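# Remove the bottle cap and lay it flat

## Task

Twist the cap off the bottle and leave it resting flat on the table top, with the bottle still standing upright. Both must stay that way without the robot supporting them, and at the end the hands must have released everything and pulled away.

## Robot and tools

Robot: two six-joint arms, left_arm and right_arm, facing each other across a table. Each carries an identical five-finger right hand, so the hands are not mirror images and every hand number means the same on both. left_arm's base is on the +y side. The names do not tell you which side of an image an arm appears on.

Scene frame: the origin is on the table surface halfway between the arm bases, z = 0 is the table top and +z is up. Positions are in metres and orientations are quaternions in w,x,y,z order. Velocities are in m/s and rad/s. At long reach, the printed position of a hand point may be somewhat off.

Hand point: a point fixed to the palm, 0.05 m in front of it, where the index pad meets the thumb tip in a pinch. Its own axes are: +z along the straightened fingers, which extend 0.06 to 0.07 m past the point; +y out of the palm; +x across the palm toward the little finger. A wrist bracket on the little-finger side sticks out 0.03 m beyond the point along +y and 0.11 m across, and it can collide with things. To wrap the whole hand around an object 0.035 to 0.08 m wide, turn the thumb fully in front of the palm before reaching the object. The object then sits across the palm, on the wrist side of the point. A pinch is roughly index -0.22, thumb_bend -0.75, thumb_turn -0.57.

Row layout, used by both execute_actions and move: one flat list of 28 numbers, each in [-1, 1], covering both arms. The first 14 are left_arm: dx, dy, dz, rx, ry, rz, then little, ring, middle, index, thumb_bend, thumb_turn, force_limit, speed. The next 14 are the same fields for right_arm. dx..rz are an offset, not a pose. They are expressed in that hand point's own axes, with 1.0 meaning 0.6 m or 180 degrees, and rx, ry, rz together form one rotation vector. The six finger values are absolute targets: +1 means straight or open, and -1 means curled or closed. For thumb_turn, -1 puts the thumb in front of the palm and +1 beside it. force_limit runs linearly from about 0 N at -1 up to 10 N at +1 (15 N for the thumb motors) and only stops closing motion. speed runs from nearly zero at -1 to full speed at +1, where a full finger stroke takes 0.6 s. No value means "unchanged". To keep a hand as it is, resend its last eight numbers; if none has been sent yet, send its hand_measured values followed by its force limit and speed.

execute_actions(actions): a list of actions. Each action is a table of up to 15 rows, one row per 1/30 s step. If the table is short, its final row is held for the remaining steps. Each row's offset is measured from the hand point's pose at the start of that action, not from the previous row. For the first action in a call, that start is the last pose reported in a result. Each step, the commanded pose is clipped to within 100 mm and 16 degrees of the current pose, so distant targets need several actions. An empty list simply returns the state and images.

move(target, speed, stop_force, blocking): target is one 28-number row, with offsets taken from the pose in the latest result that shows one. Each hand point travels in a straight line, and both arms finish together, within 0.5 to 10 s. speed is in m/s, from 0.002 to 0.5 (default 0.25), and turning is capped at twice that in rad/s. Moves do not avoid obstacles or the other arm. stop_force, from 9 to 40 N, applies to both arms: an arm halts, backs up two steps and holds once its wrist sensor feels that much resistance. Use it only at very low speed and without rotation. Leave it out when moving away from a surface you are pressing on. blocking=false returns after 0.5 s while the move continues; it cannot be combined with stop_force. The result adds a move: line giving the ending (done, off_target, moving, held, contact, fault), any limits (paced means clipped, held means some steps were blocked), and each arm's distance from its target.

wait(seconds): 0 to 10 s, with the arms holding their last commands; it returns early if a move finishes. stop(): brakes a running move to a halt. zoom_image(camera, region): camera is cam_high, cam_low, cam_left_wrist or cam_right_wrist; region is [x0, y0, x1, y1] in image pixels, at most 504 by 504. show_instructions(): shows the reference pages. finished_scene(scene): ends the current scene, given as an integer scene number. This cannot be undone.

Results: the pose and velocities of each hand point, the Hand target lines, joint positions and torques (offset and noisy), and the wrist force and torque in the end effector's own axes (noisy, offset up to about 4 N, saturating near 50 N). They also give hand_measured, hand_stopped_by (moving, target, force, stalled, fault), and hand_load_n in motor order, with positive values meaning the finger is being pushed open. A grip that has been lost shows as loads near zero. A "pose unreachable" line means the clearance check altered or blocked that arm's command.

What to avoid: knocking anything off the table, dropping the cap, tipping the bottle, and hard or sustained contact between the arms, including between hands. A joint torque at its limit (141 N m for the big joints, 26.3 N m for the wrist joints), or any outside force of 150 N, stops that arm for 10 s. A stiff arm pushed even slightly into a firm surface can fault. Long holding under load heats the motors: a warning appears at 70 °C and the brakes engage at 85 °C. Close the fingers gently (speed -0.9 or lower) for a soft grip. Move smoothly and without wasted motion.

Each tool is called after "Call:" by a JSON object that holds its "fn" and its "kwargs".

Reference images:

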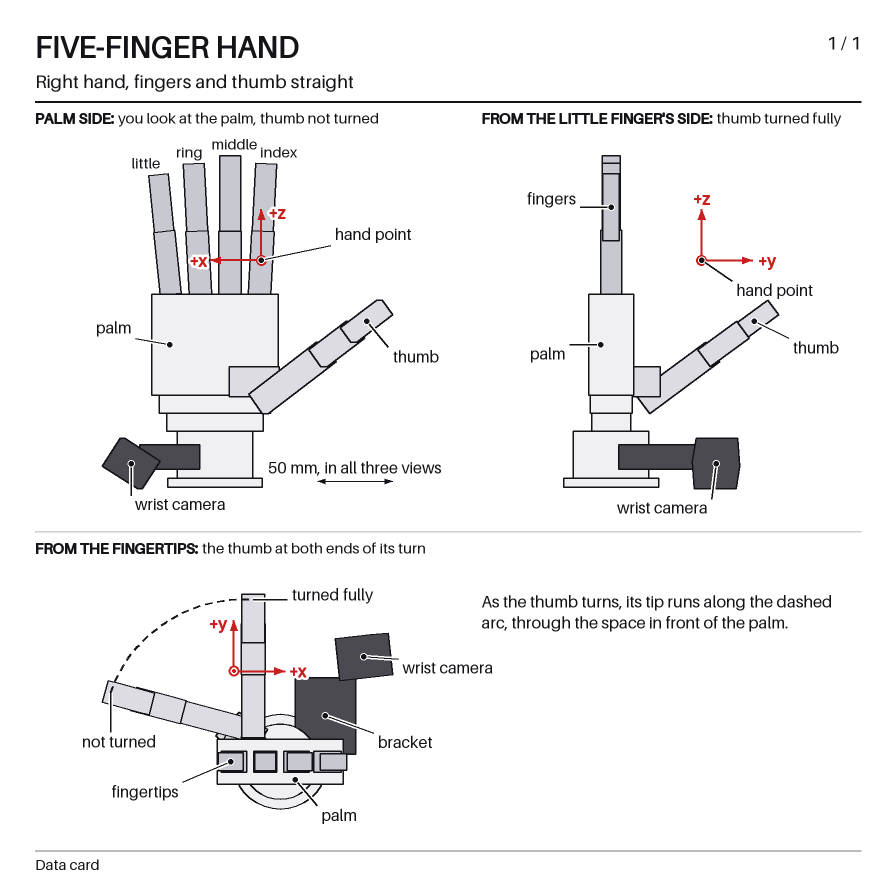

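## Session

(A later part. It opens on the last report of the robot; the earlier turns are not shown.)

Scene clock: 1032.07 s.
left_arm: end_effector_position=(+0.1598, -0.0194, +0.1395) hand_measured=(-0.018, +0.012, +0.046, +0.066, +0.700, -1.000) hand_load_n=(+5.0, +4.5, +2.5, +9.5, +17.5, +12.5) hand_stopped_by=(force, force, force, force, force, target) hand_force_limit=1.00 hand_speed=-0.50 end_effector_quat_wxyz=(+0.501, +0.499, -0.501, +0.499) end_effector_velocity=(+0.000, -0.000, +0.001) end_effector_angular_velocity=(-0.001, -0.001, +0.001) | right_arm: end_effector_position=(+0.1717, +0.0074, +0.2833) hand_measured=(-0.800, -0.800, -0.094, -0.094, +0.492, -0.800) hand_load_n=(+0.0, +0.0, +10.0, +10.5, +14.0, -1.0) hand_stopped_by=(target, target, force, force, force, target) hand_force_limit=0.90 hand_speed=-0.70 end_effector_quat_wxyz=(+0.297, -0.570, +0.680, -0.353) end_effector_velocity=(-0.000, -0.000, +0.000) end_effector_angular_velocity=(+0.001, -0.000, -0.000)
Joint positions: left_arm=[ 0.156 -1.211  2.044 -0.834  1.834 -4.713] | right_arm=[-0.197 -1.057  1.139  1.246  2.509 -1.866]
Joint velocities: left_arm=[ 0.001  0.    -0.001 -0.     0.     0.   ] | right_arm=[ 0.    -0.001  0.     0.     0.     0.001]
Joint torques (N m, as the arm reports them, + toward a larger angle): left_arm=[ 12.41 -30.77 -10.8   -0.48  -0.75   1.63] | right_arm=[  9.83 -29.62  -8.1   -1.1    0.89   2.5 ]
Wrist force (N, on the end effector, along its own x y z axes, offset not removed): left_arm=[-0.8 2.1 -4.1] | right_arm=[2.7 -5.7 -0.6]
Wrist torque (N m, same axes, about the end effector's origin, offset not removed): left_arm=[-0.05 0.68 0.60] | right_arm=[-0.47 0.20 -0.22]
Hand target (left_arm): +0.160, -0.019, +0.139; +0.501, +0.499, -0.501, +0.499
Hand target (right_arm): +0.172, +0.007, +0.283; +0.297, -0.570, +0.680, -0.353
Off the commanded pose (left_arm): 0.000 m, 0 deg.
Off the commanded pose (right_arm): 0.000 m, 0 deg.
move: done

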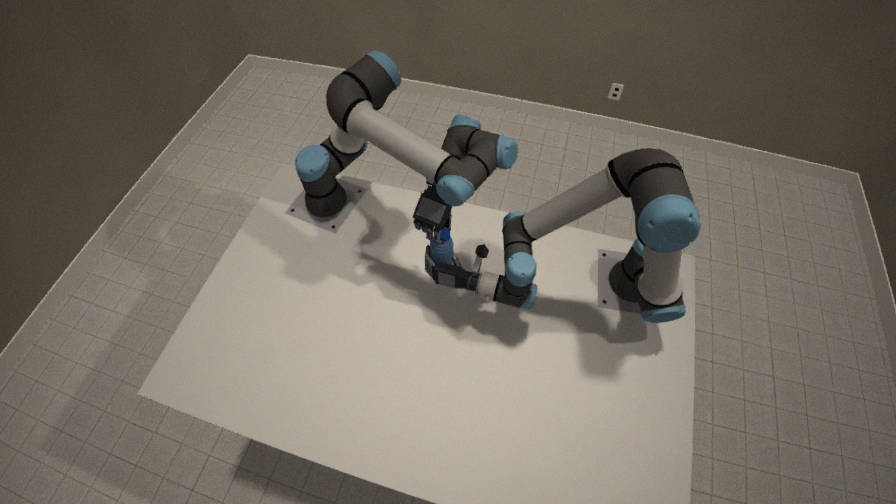

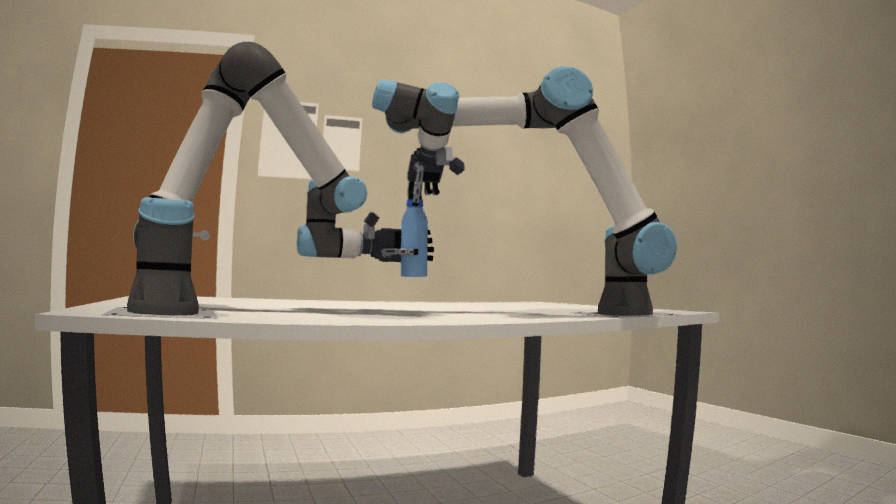

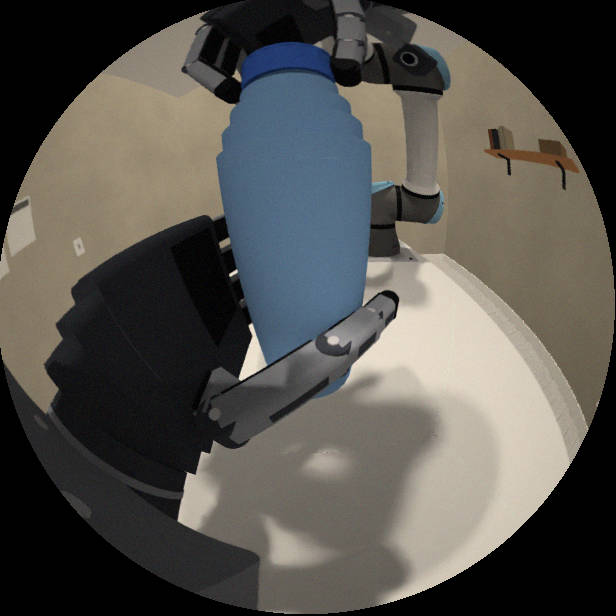

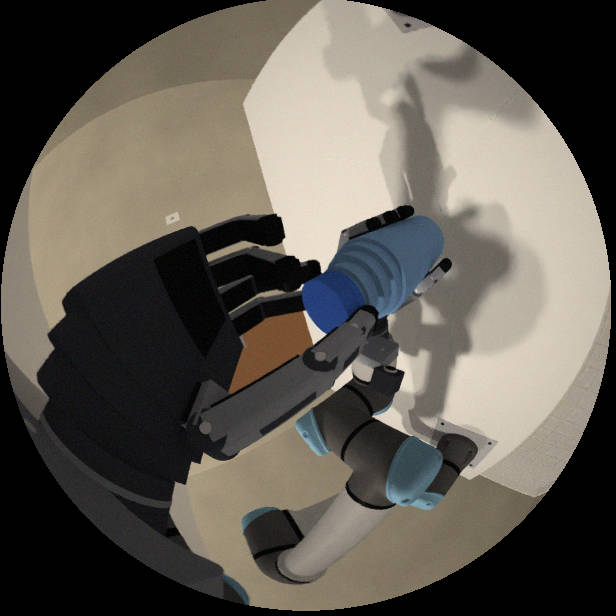

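Call:
{"fn": "move", "kwargs": {"target": [0,0,0,0,0,0,-1,-1,-0.95,-1,-1,-1,1.0,-0.5, -0.0150,0.00667,-0.01242,0,-0.2731,-0.1912,-0.8,-0.8,-0.6,-0.6,-0.6,-0.8,0.9,-0.7], "speed": 0.3}}

Call:
{"fn": "zoom_image", "kwargs": {"camera": "cam_left_wrist", "region": [130, 0, 430, 200]}}

Call:
{"fn": "zoom_image", "kwargs": {"camera": "cam_low", "region": [350, 130, 470, 250]}}

Scene clock: 1052.37 s.
left_arm: end_effector_position=(+0.1599, -0.0194, +0.1395) hand_measured=(-0.040, -0.014, +0.010, +0.046, +0.700, -1.000) hand_load_n=(+10.5, +11.5, +11.5, +8.0, +26.5, +9.5) hand_stopped_by=(force, force, force, force, force, target) hand_force_limit=1.00 hand_speed=-0.50 end_effector_quat_wxyz=(+0.501, +0.499, -0.501, +0.499) end_effector_velocity=(-0.000, +0.001, -0.002) end_effector_angular_velocity=(+0.003, -0.001, -0.000) | right_arm: end_effector_position=(+0.1653, +0.0178, +0.2850) hand_measured=(-0.800, -0.800, -0.094, -0.094, +0.492, -0.800) hand_load_n=(+0.0, +0.0, +4.0, +10.5, +14.5, +8.0) hand_stopped_by=(target, target, force, force, force, target) hand_force_limit=0.90 hand_speed=-0.70 end_effector_quat_wxyz=(+0.434, -0.833, +0.304, -0.159) end_effector_velocity=(-0.000, +0.000, -0.001) end_effector_angular_velocity=(+0.001, +0.003, +0.013)
Joint positions: left_arm=[ 0.156 -1.211  2.044 -0.833  1.835 -4.713] | right_arm=[-0.511 -1.47   1.537  0.543  1.601 -3.121]
Joint velocities: left_arm=[-0.     0.     0.003  0.     0.     0.002] | right_arm=[-0.006  0.     0.001 -0.    -0.017 -0.009]
Joint torques (N m, as the arm reports them, + toward a larger angle): left_arm=[  4.89 -35.5  -10.67  -4.2    3.19   1.7 ] | right_arm=[ -9.27 -35.07  -7.2    0.9   -0.18  -2.89]
Wrist force (N, on the end effector, along its own x y z axes, offset not removed): left_arm=[-3.9 -4.6 1.5] | right_arm=[-5.4 -5.2 -6.6]
Wrist torque (N m, same axes, about the end effector's origin, offset not removed): left_arm=[0.27 -0.26 -0.38] | right_arm=[-0.55 0.32 -0.15]
Hand target (left_arm): +0.160, -0.019, +0.139; +0.501, +0.499, -0.501, +0.499
Hand target (right_arm): +0.165, +0.018, +0.285; -0.434, +0.833, -0.303, +0.158
Off the commanded pose (left_arm): 0.000 m, 0 deg.
Off the commanded pose (right_arm): 0.001 m, 0 deg.
move: done

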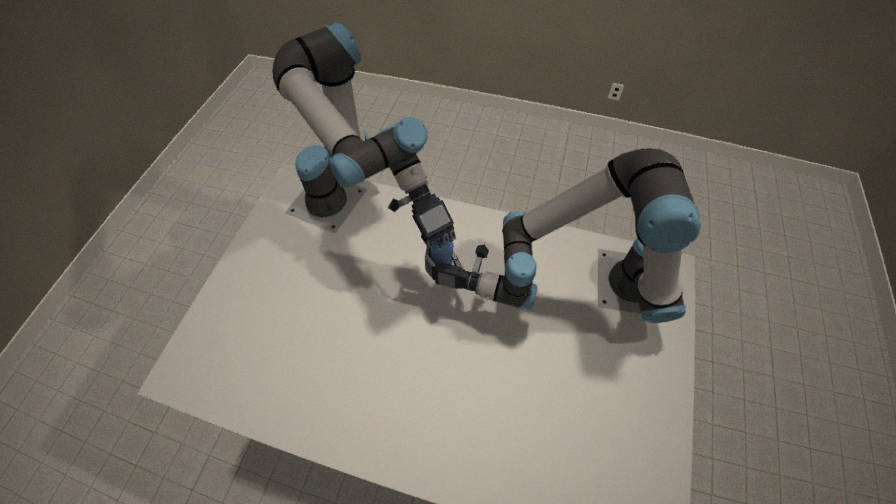

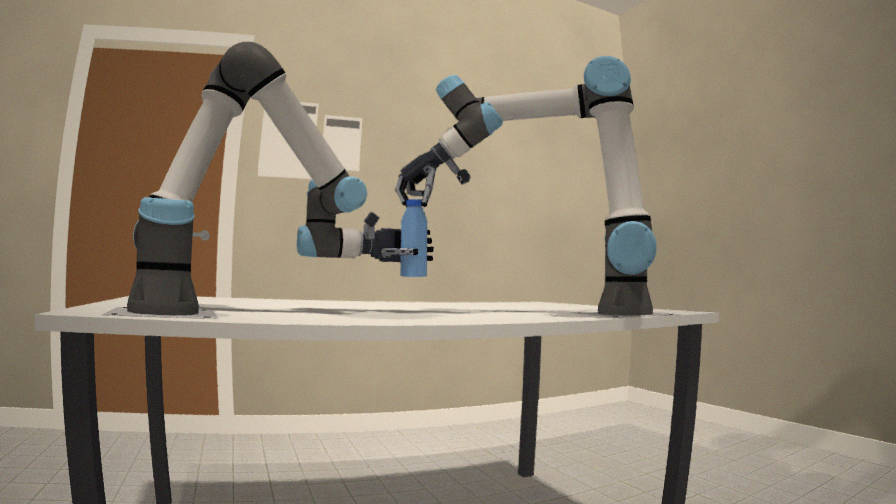

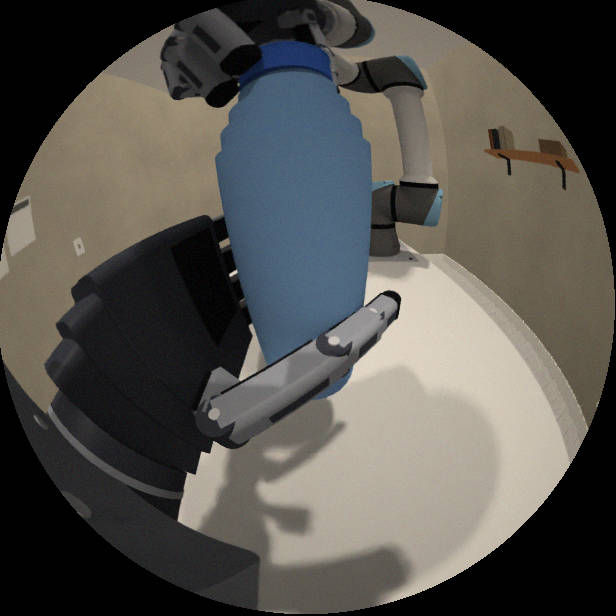

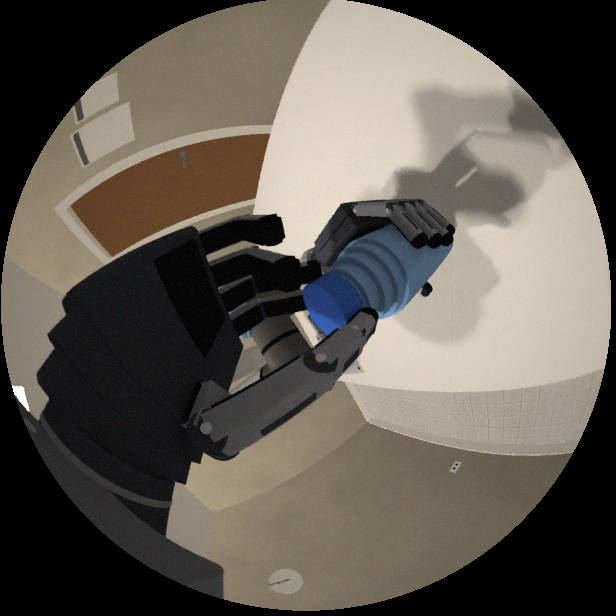

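Region (130, 0, 430, 200) of cam_left_wrist's 616x616 image, scaled by 1.680, with more detail than that image has.

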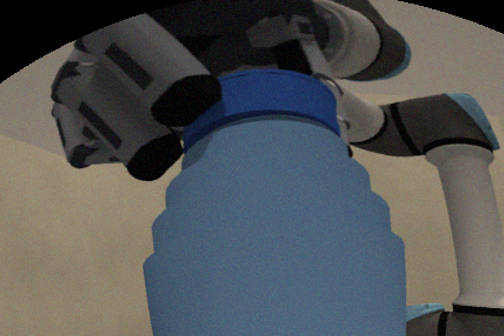

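Region (350, 130, 470, 250) of cam_low's 896x504 image, scaled by 4.200, with more detail than that image has.

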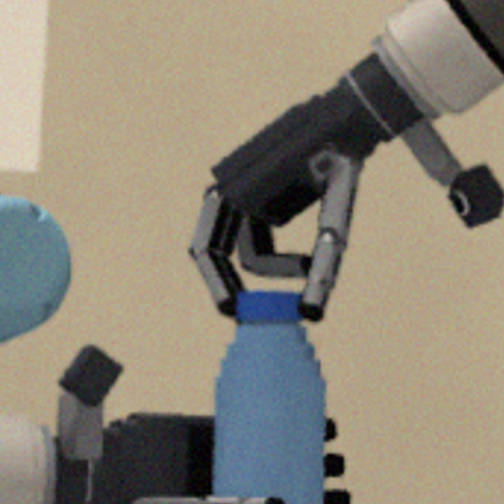

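Call:
{"fn": "move", "kwargs": {"target": [0,0,0,0,0,0,-1,-1,-0.95,-1,-1,-1,1.0,-0.5, -0.0195,0.0064,-0.01262,0,-0.2731,-0.1912,-0.8,-0.8,-0.6,-0.6,-0.6,-0.8,0.9,-0.7], "speed": 0.3}}

Call:
{"fn": "zoom_image", "kwargs": {"camera": "cam_left_wrist", "region": [130, 0, 430, 200]}}

Call:
{"fn": "zoom_image", "kwargs": {"camera": "cam_low", "region": [350, 130, 470, 250]}}

Scene clock: 1073.60 s.
left_arm: end_effector_position=(+0.1598, -0.0194, +0.1394) hand_measured=(-0.040, -0.014, +0.010, +0.046, +0.700, -1.000) hand_load_n=(+4.5, +7.5, +11.0, +10.0, +26.0, +14.0) hand_stopped_by=(force, force, force, force, force, target) hand_force_limit=1.00 hand_speed=-0.50 end_effector_quat_wxyz=(+0.501, +0.499, -0.501, +0.499) end_effector_velocity=(-0.000, +0.001, -0.001) end_effector_angular_velocity=(+0.001, +0.002, -0.000) | right_arm: end_effector_position=(+0.1511, +0.0187, +0.2860) hand_measured=(-0.800, -0.800, -0.096, -0.094, +0.494, -0.800) hand_load_n=(+0.0, +0.0, +2.0, +11.5, +16.0, +4.0) hand_stopped_by=(target, target, force, force, force, target) hand_force_limit=0.90 hand_speed=-0.70 end_effector_quat_wxyz=(-0.456, +0.873, +0.153, -0.079) end_effector_velocity=(-0.001, -0.000, -0.000) end_effector_angular_velocity=(-0.004, +0.001, +0.013)
Joint positions: left_arm=[ 0.156 -1.211  2.044 -0.833  1.835 -4.712] | right_arm=[-0.777 -1.189  1.291  1.071  0.67  -4.223]
Joint velocities: left_arm=[-0.     0.     0.002 -0.     0.    -0.002] | right_arm=[ 0.001  0.008 -0.007  0.018 -0.002 -0.02 ]
Joint torques (N m, as the arm reports them, + toward a larger angle): left_arm=[  0.98 -27.91 -18.82  -2.11   0.56   1.47] | right_arm=[ 10.13 -20.11 -31.77   3.96  -1.83  -2.58]
Wrist force (N, on the end effector, along its own x y z axes, offset not removed): left_arm=[-9.8 4.0 -4.2] | right_arm=[1.1 -10.3 -10.3]
Wrist torque (N m, same axes, about the end effector's origin, offset not removed): left_arm=[0.73 0.42 0.30] | right_arm=[-0.50 0.26 -0.18]
Hand target (left_arm): +0.160, -0.019, +0.139; +0.501, +0.499, -0.501, +0.499
Hand target (right_arm): +0.151, +0.019, +0.286; -0.455, +0.873, +0.154, -0.079
Off the commanded pose (left_arm): 0.000 m, 0 deg.
Off the commanded pose (right_arm): 0.000 m, 0 deg.
move: done

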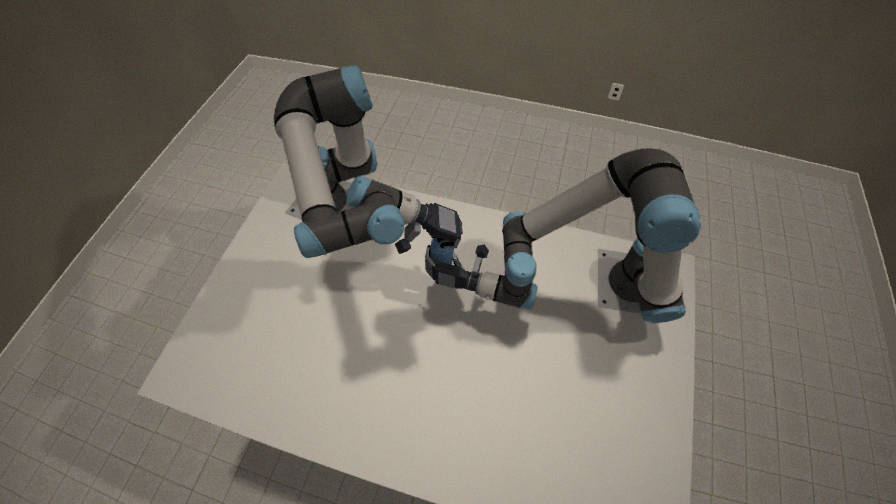

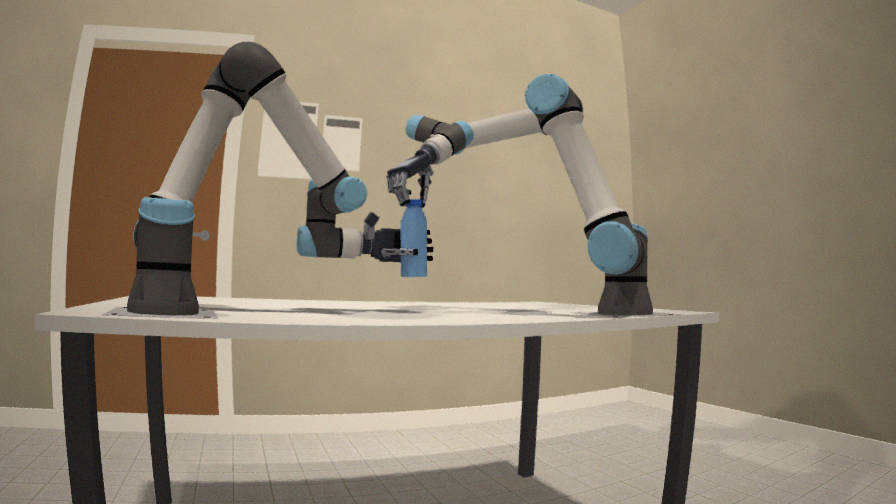

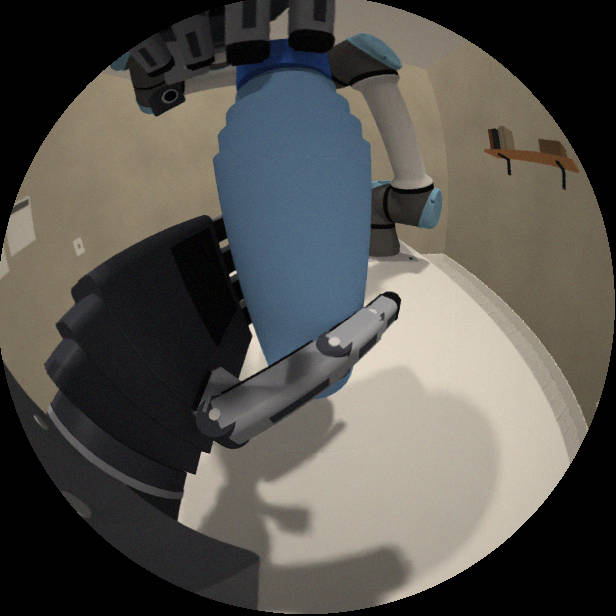

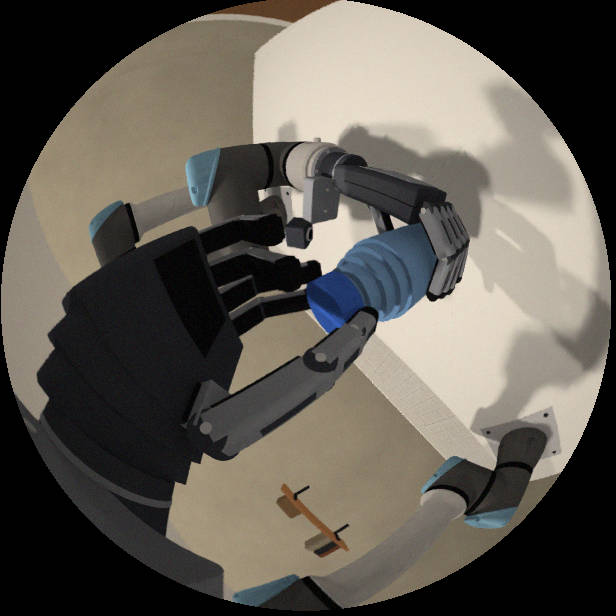

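Region (130, 0, 430, 200) of cam_left_wrist's 616x616 image, scaled by 1.680, with more detail than that image has.

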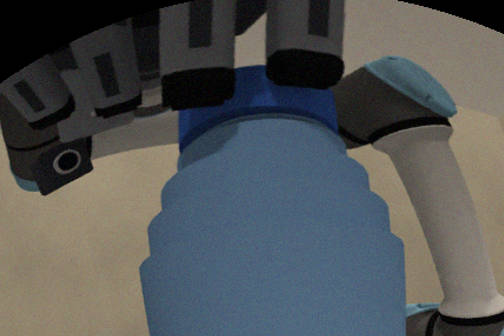

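Region (350, 130, 470, 250) of cam_low's 896x504 image, scaled by 4.200, with more detail than that image has.

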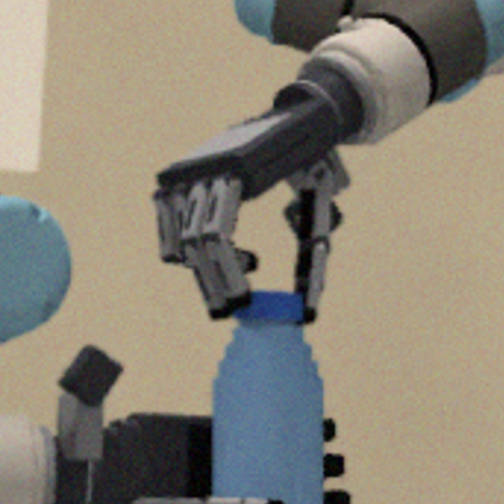

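Call:
{"fn": "move", "kwargs": {"target": [0,0,0,0,0,0,-1,-1,-0.95,-1,-1,-1,1.0,-0.5, -0.01353,0.00427,-0.01248,0,-0.2276,-0.1593,-0.8,-0.8,-0.6,-0.6,-0.6,-0.8,0.9,-0.7], "speed": 0.25}}

Call:
{"fn": "zoom_image", "kwargs": {"camera": "cam_left_wrist", "region": [130, 0, 430, 200]}}

Call:
{"fn": "zoom_image", "kwargs": {"camera": "cam_low", "region": [350, 130, 470, 250]}}

Scene clock: 1096.97 s.
left_arm: end_effector_position=(+0.1599, -0.0194, +0.1394) hand_measured=(-0.040, -0.014, +0.010, +0.046, +0.700, -1.000) hand_load_n=(+6.0, +9.0, +11.0, +9.0, +25.5, +10.5) hand_stopped_by=(force, force, force, force, force, target) hand_force_limit=1.00 hand_speed=-0.50 end_effector_quat_wxyz=(+0.501, +0.499, -0.501, +0.499) end_effector_velocity=(+0.001, +0.000, +0.000) end_effector_angular_velocity=(-0.001, +0.000, +0.001) | right_arm: end_effector_position=(+0.1459, +0.0089, +0.2878) hand_measured=(-0.800, -0.800, -0.096, -0.094, +0.494, -0.800) hand_load_n=(+0.0, +0.0, +3.0, +11.5, +16.0, +2.0) hand_stopped_by=(target, target, force, force, force, target) hand_force_limit=0.90 hand_speed=-0.70 end_effector_quat_wxyz=(-0.379, +0.728, +0.507, -0.263) end_effector_velocity=(+0.000, -0.000, -0.000) end_effector_angular_velocity=(-0.001, +0.001, +0.013)
Joint positions: left_arm=[ 0.156 -1.211  2.044 -0.833  1.835 -4.712] | right_arm=[-0.708 -0.823  0.951  2.046  0.771 -5.48 ]
Joint velocities: left_arm=[ 0.001 -0.     0.    -0.001 -0.    -0.001] | right_arm=[ 0.002  0.005 -0.006  0.011  0.006 -0.013]
Joint torques (N m, as the arm reports them, + toward a larger angle): left_arm=[ -8.04 -21.81 -17.75   0.27   1.13  -1.23] | right_arm=[  6.97 -34.59 -32.86   4.83   0.65  -2.84]
Wrist force (N, on the end effector, along its own x y z axes, offset not removed): left_arm=[-5.7 -0.4 -2.3] | right_arm=[-2.5 -5.6 -2.8]
Wrist torque (N m, same axes, about the end effector's origin, offset not removed): left_arm=[-0.09 0.95 -0.23] | right_arm=[-0.49 0.34 -0.28]
Hand target (left_arm): +0.160, -0.019, +0.139; +0.501, +0.499, -0.501, +0.499
Hand target (right_arm): +0.146, +0.009, +0.288; -0.379, +0.727, +0.508, -0.263
Off the commanded pose (left_arm): 0.000 m, 0 deg.
Off the commanded pose (right_arm): 0.000 m, 0 deg.
move: done

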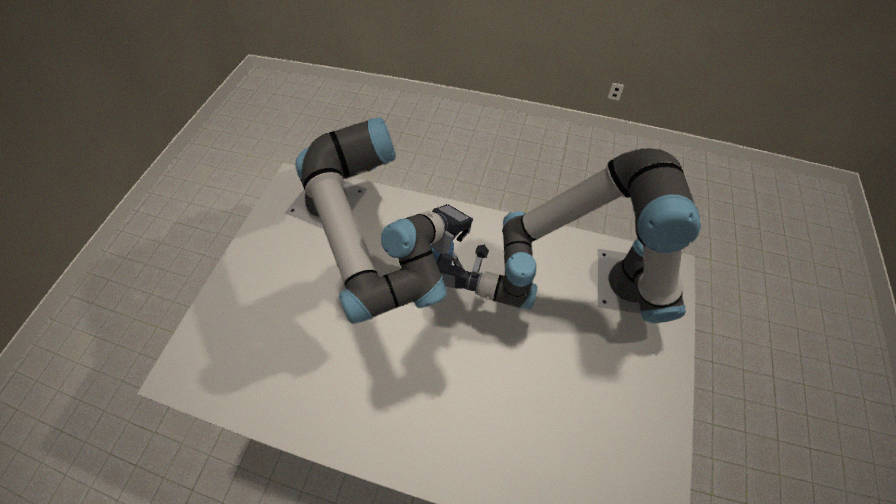

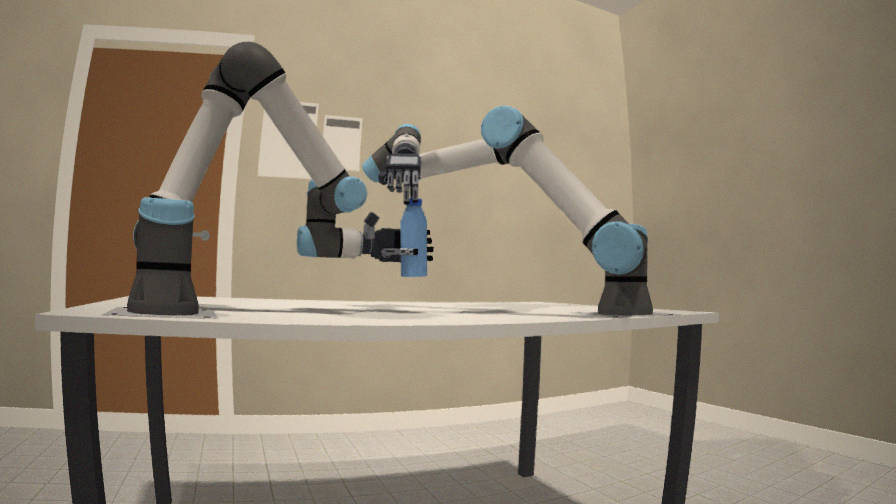

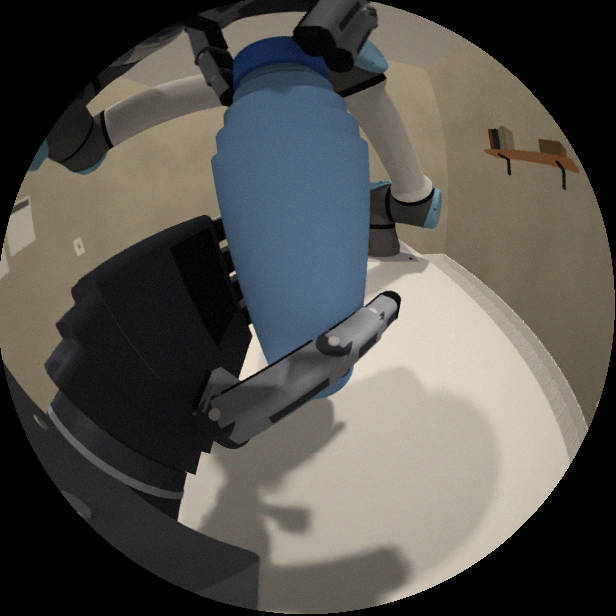

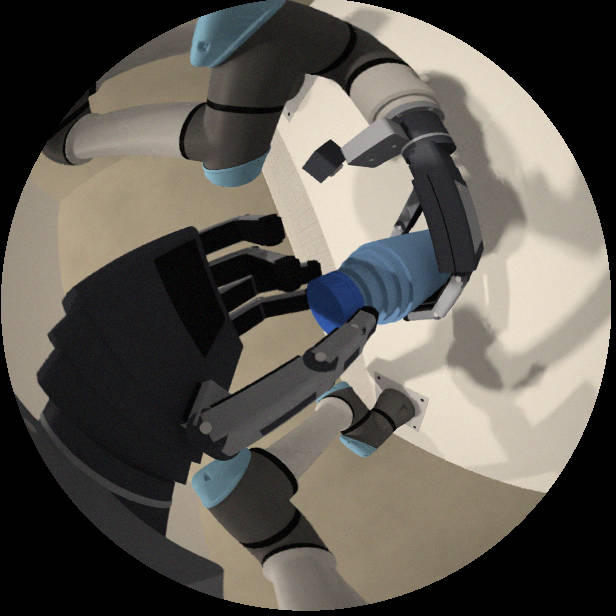

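Region (130, 0, 430, 200) of cam_left_wrist's 616x616 image, scaled by 1.680, with more detail than that image has.

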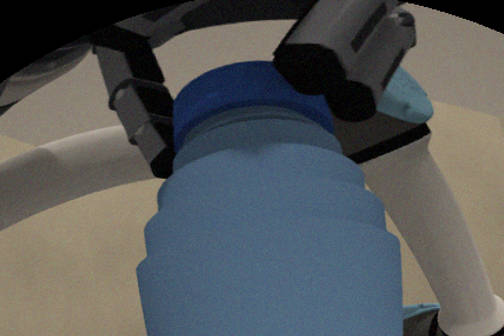

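Region (350, 130, 470, 250) of cam_low's 896x504 image, scaled by 4.200, with more detail than that image has.

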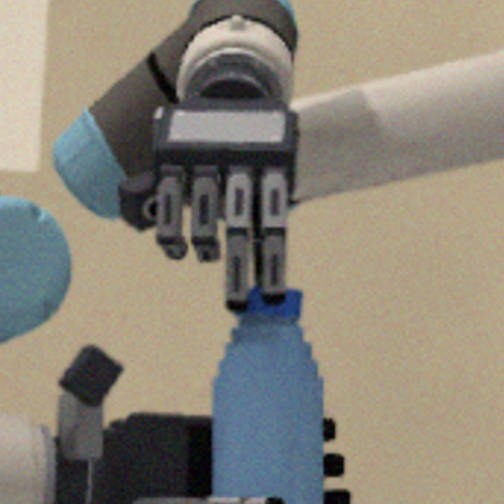

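Call:
{"fn": "move", "kwargs": {"target": [0,0,0,0,0,0,-1,-1,-0.95,-1,-1,-1,1.0,-0.5, -0.00955,0.00113,-0.00452,0,-0.1365,-0.0956,-0.8,-0.8,-0.6,-0.6,-0.6,-0.8,0.9,-0.7], "speed": 0.25}}

Call:
{"fn": "zoom_image", "kwargs": {"camera": "cam_left_wrist", "region": [130, 0, 430, 200]}}

Call:
{"fn": "zoom_image", "kwargs": {"camera": "cam_low", "region": [350, 130, 470, 250]}}

Scene clock: 1122.70 s.
left_arm: end_effector_position=(+0.1598, -0.0194, +0.1394) hand_measured=(-0.040, -0.014, +0.010, +0.046, +0.700, -1.000) hand_load_n=(+3.0, +7.0, +11.0, +10.0, +25.5, +12.5) hand_stopped_by=(force, force, force, force, force, target) hand_force_limit=1.00 hand_speed=-0.50 end_effector_quat_wxyz=(+0.501, +0.499, -0.501, +0.499) end_effector_velocity=(+0.001, -0.000, +0.001) end_effector_angular_velocity=(-0.002, -0.001, +0.001) | right_arm: end_effector_position=(+0.1462, +0.0026, +0.2887) hand_measured=(-0.800, -0.800, -0.096, -0.094, +0.494, -0.800) hand_load_n=(+0.0, +0.0, +2.0, +11.5, +16.0, +4.0) hand_stopped_by=(target, target, force, force, force, target) hand_force_limit=0.90 hand_speed=-0.70 end_effector_quat_wxyz=(-0.298, +0.572, +0.678, -0.352) end_effector_velocity=(+0.000, +0.000, -0.000) end_effector_angular_velocity=(-0.000, -0.000, +0.011)
Joint positions: left_arm=[ 0.156 -1.211  2.044 -0.833  1.835 -4.712] | right_arm=[-0.604 -0.661  0.702  2.378  1.054 -5.875]
Joint velocities: left_arm=[ 0.001 -0.    -0.001 -0.    -0.     0.   ] | right_arm=[ 0.003  0.004 -0.007  0.006  0.007 -0.006]
Joint torques (N m, as the arm reports them, + toward a larger angle): left_arm=[  1.85 -21.57 -18.38  -0.27  -0.29  -1.19] | right_arm=[  7.61 -39.42 -34.43   5.21   0.03  -2.93]
Wrist force (N, on the end effector, along its own x y z axes, offset not removed): left_arm=[-3.2 1.0 -5.6] | right_arm=[-4.8 -2.4 -2.7]
Wrist torque (N m, same axes, about the end effector's origin, offset not removed): left_arm=[0.09 1.03 0.03] | right_arm=[-0.18 0.13 -0.03]
Hand target (left_arm): +0.160, -0.019, +0.139; +0.501, +0.499, -0.501, +0.499
Hand target (right_arm): +0.146, +0.003, +0.289; -0.298, +0.572, +0.678, -0.352
Off the commanded pose (left_arm): 0.000 m, 0 deg.
Off the commanded pose (right_arm): 0.000 m, 0 deg.
move: done

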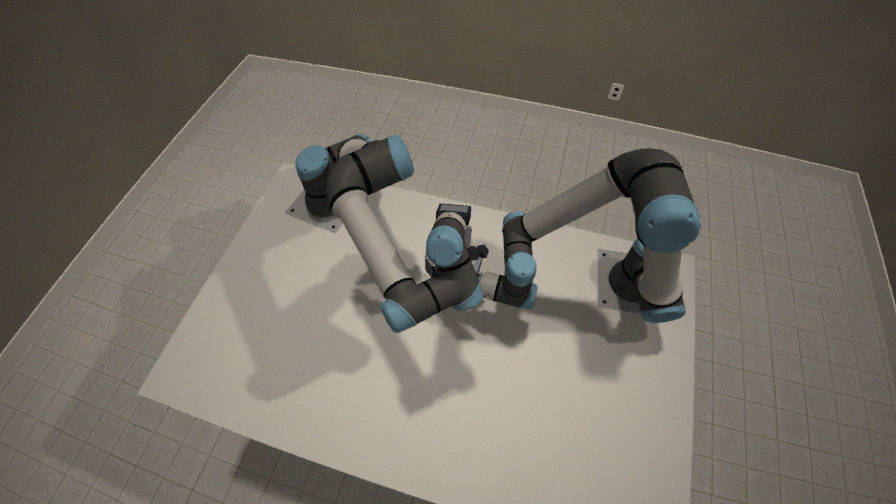

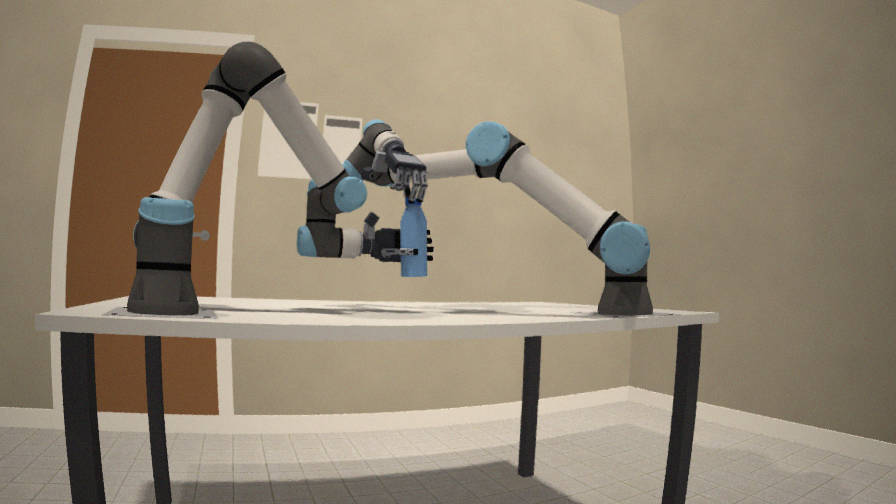

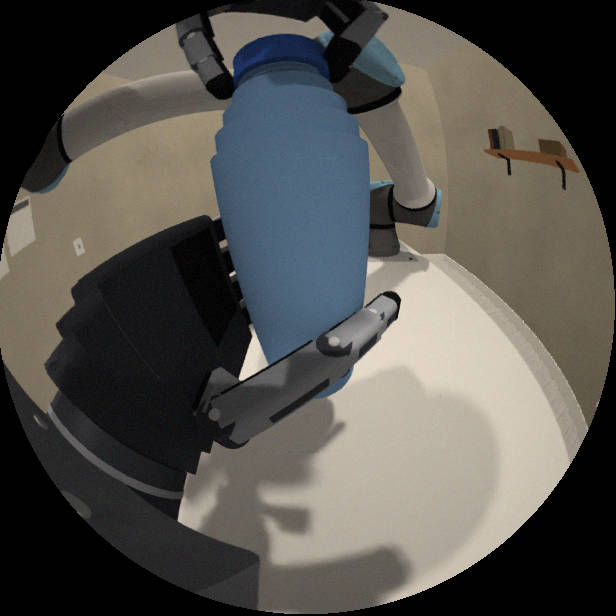

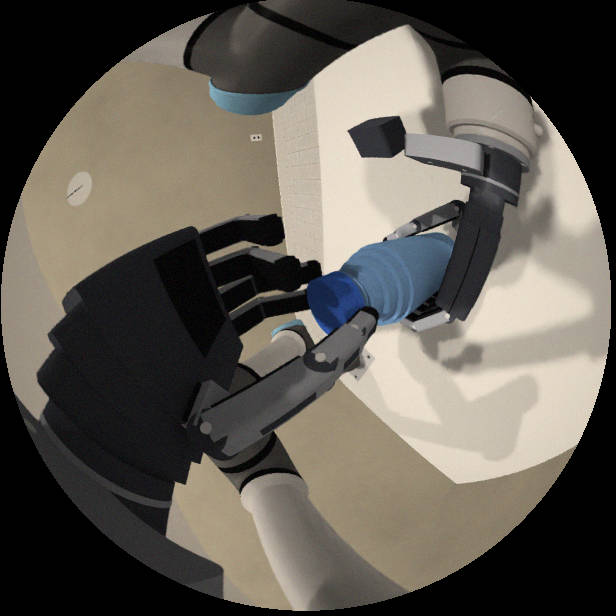

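Region (130, 0, 430, 200) of cam_left_wrist's 616x616 image, scaled by 1.680, with more detail than that image has.

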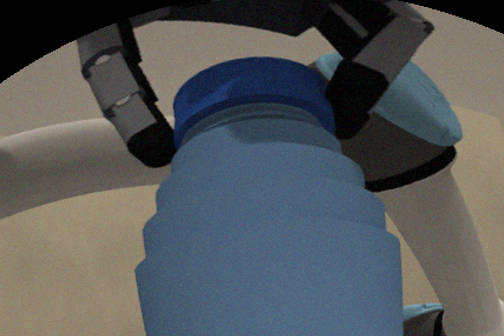

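Region (350, 130, 470, 250) of cam_low's 896x504 image, scaled by 4.200, with more detail than that image has.

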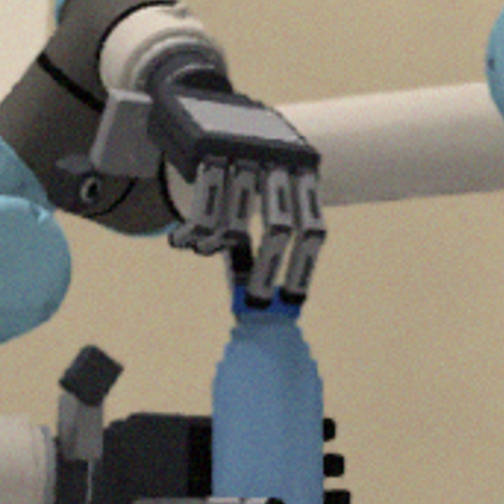

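Call:
{"fn": "move", "kwargs": {"target": [0,0,0,0,0,0,-1,-1,-0.95,-1,-1,-1,1.0,-0.5, 0,-0.00546,-0.00382,0,0,0,-0.8,-0.8,-0.6,-0.6,-0.6,-0.8,0.9,-0.7], "speed": 0.01, "stop_force": 9}}

Call:
{"fn": "zoom_image", "kwargs": {"camera": "cam_left_wrist", "region": [130, 0, 430, 200]}}

Scene clock: 1150.50 s.
left_arm: end_effector_position=(+0.1599, -0.0194, +0.1394) hand_measured=(-0.040, -0.014, +0.010, +0.046, +0.700, -1.000) hand_load_n=(+3.5, +7.0, +11.0, +10.0, +25.5, +12.0) hand_stopped_by=(force, force, force, force, force, target) hand_force_limit=1.00 hand_speed=-0.50 end_effector_quat_wxyz=(+0.501, +0.499, -0.501, +0.499) end_effector_velocity=(+0.001, -0.000, +0.000) end_effector_angular_velocity=(-0.001, +0.000, +0.002) | right_arm: end_effector_position=(+0.1462, +0.0026, +0.2925) hand_measured=(-0.800, -0.800, -0.096, -0.094, +0.494, -0.800) hand_load_n=(+0.0, +0.0, +2.0, +11.5, +16.0, +3.5) hand_stopped_by=(target, target, force, force, force, target) hand_force_limit=0.90 hand_speed=-0.70 end_effector_quat_wxyz=(-0.298, +0.572, +0.678, -0.352) end_effector_velocity=(+0.000, -0.000, +0.002) end_effector_angular_velocity=(-0.001, +0.000, -0.001)
Joint positions: left_arm=[ 0.156 -1.211  2.044 -0.833  1.835 -4.712] | right_arm=[-0.604 -0.661  0.693  2.387  1.054 -5.875]
Joint velocities: left_arm=[ 0.002  0.    -0.001 -0.    -0.    -0.   ] | right_arm=[-0.    -0.    -0.003  0.004 -0.     0.001]
Joint torques (N m, as the arm reports them, + toward a larger angle): left_arm=[  6.13 -22.25 -18.07  -0.32  -1.57  -1.14] | right_arm=[ -3.14 -62.54 -34.59   5.46  -3.12   1.86]
Wrist force (N, on the end effector, along its own x y z axes, offset not removed): left_arm=[-0.9 2.6 -5.4] | right_arm=[-4.6 -3.1 -3.3]
Wrist torque (N m, same axes, about the end effector's origin, offset not removed): left_arm=[0.31 0.77 0.02] | right_arm=[-0.26 0.37 -0.17]
Hand target (left_arm): +0.160, -0.019, +0.139; +0.501, +0.499, -0.501, +0.499
Hand target (right_arm): +0.146, +0.003, +0.293; -0.298, +0.572, +0.678, -0.352
Off the commanded pose (left_arm): 0.000 m, 0 deg.
Off the commanded pose (right_arm): 0.000 m, 0 deg.
move: done

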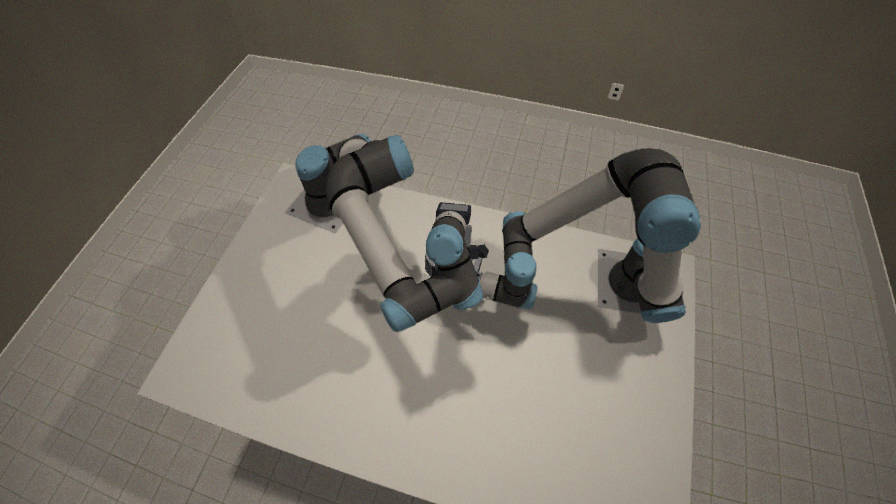

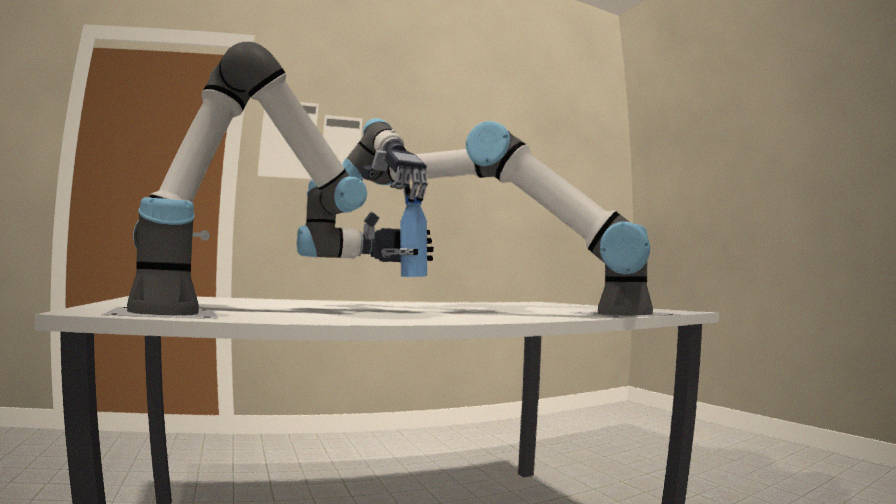

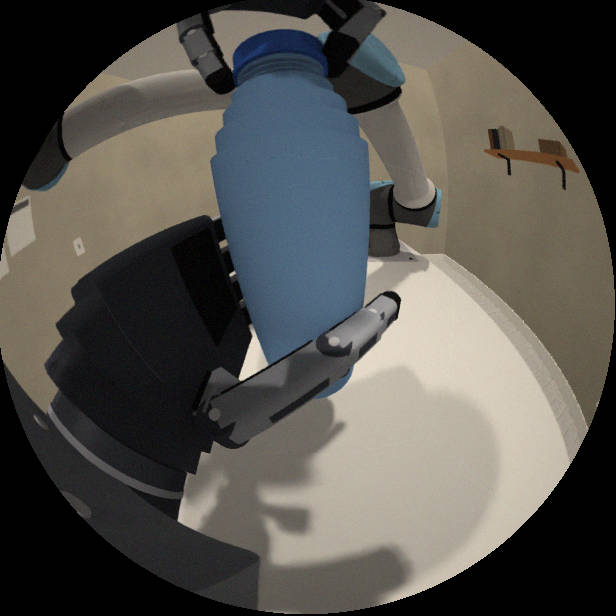

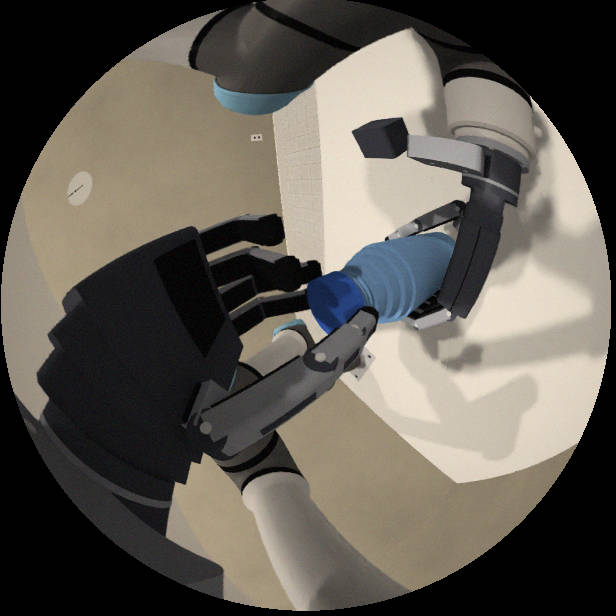

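Region (130, 0, 430, 200) of cam_left_wrist's 616x616 image, scaled by 1.680, with more detail than that image has.

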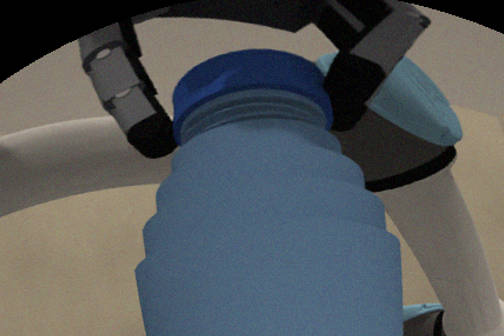

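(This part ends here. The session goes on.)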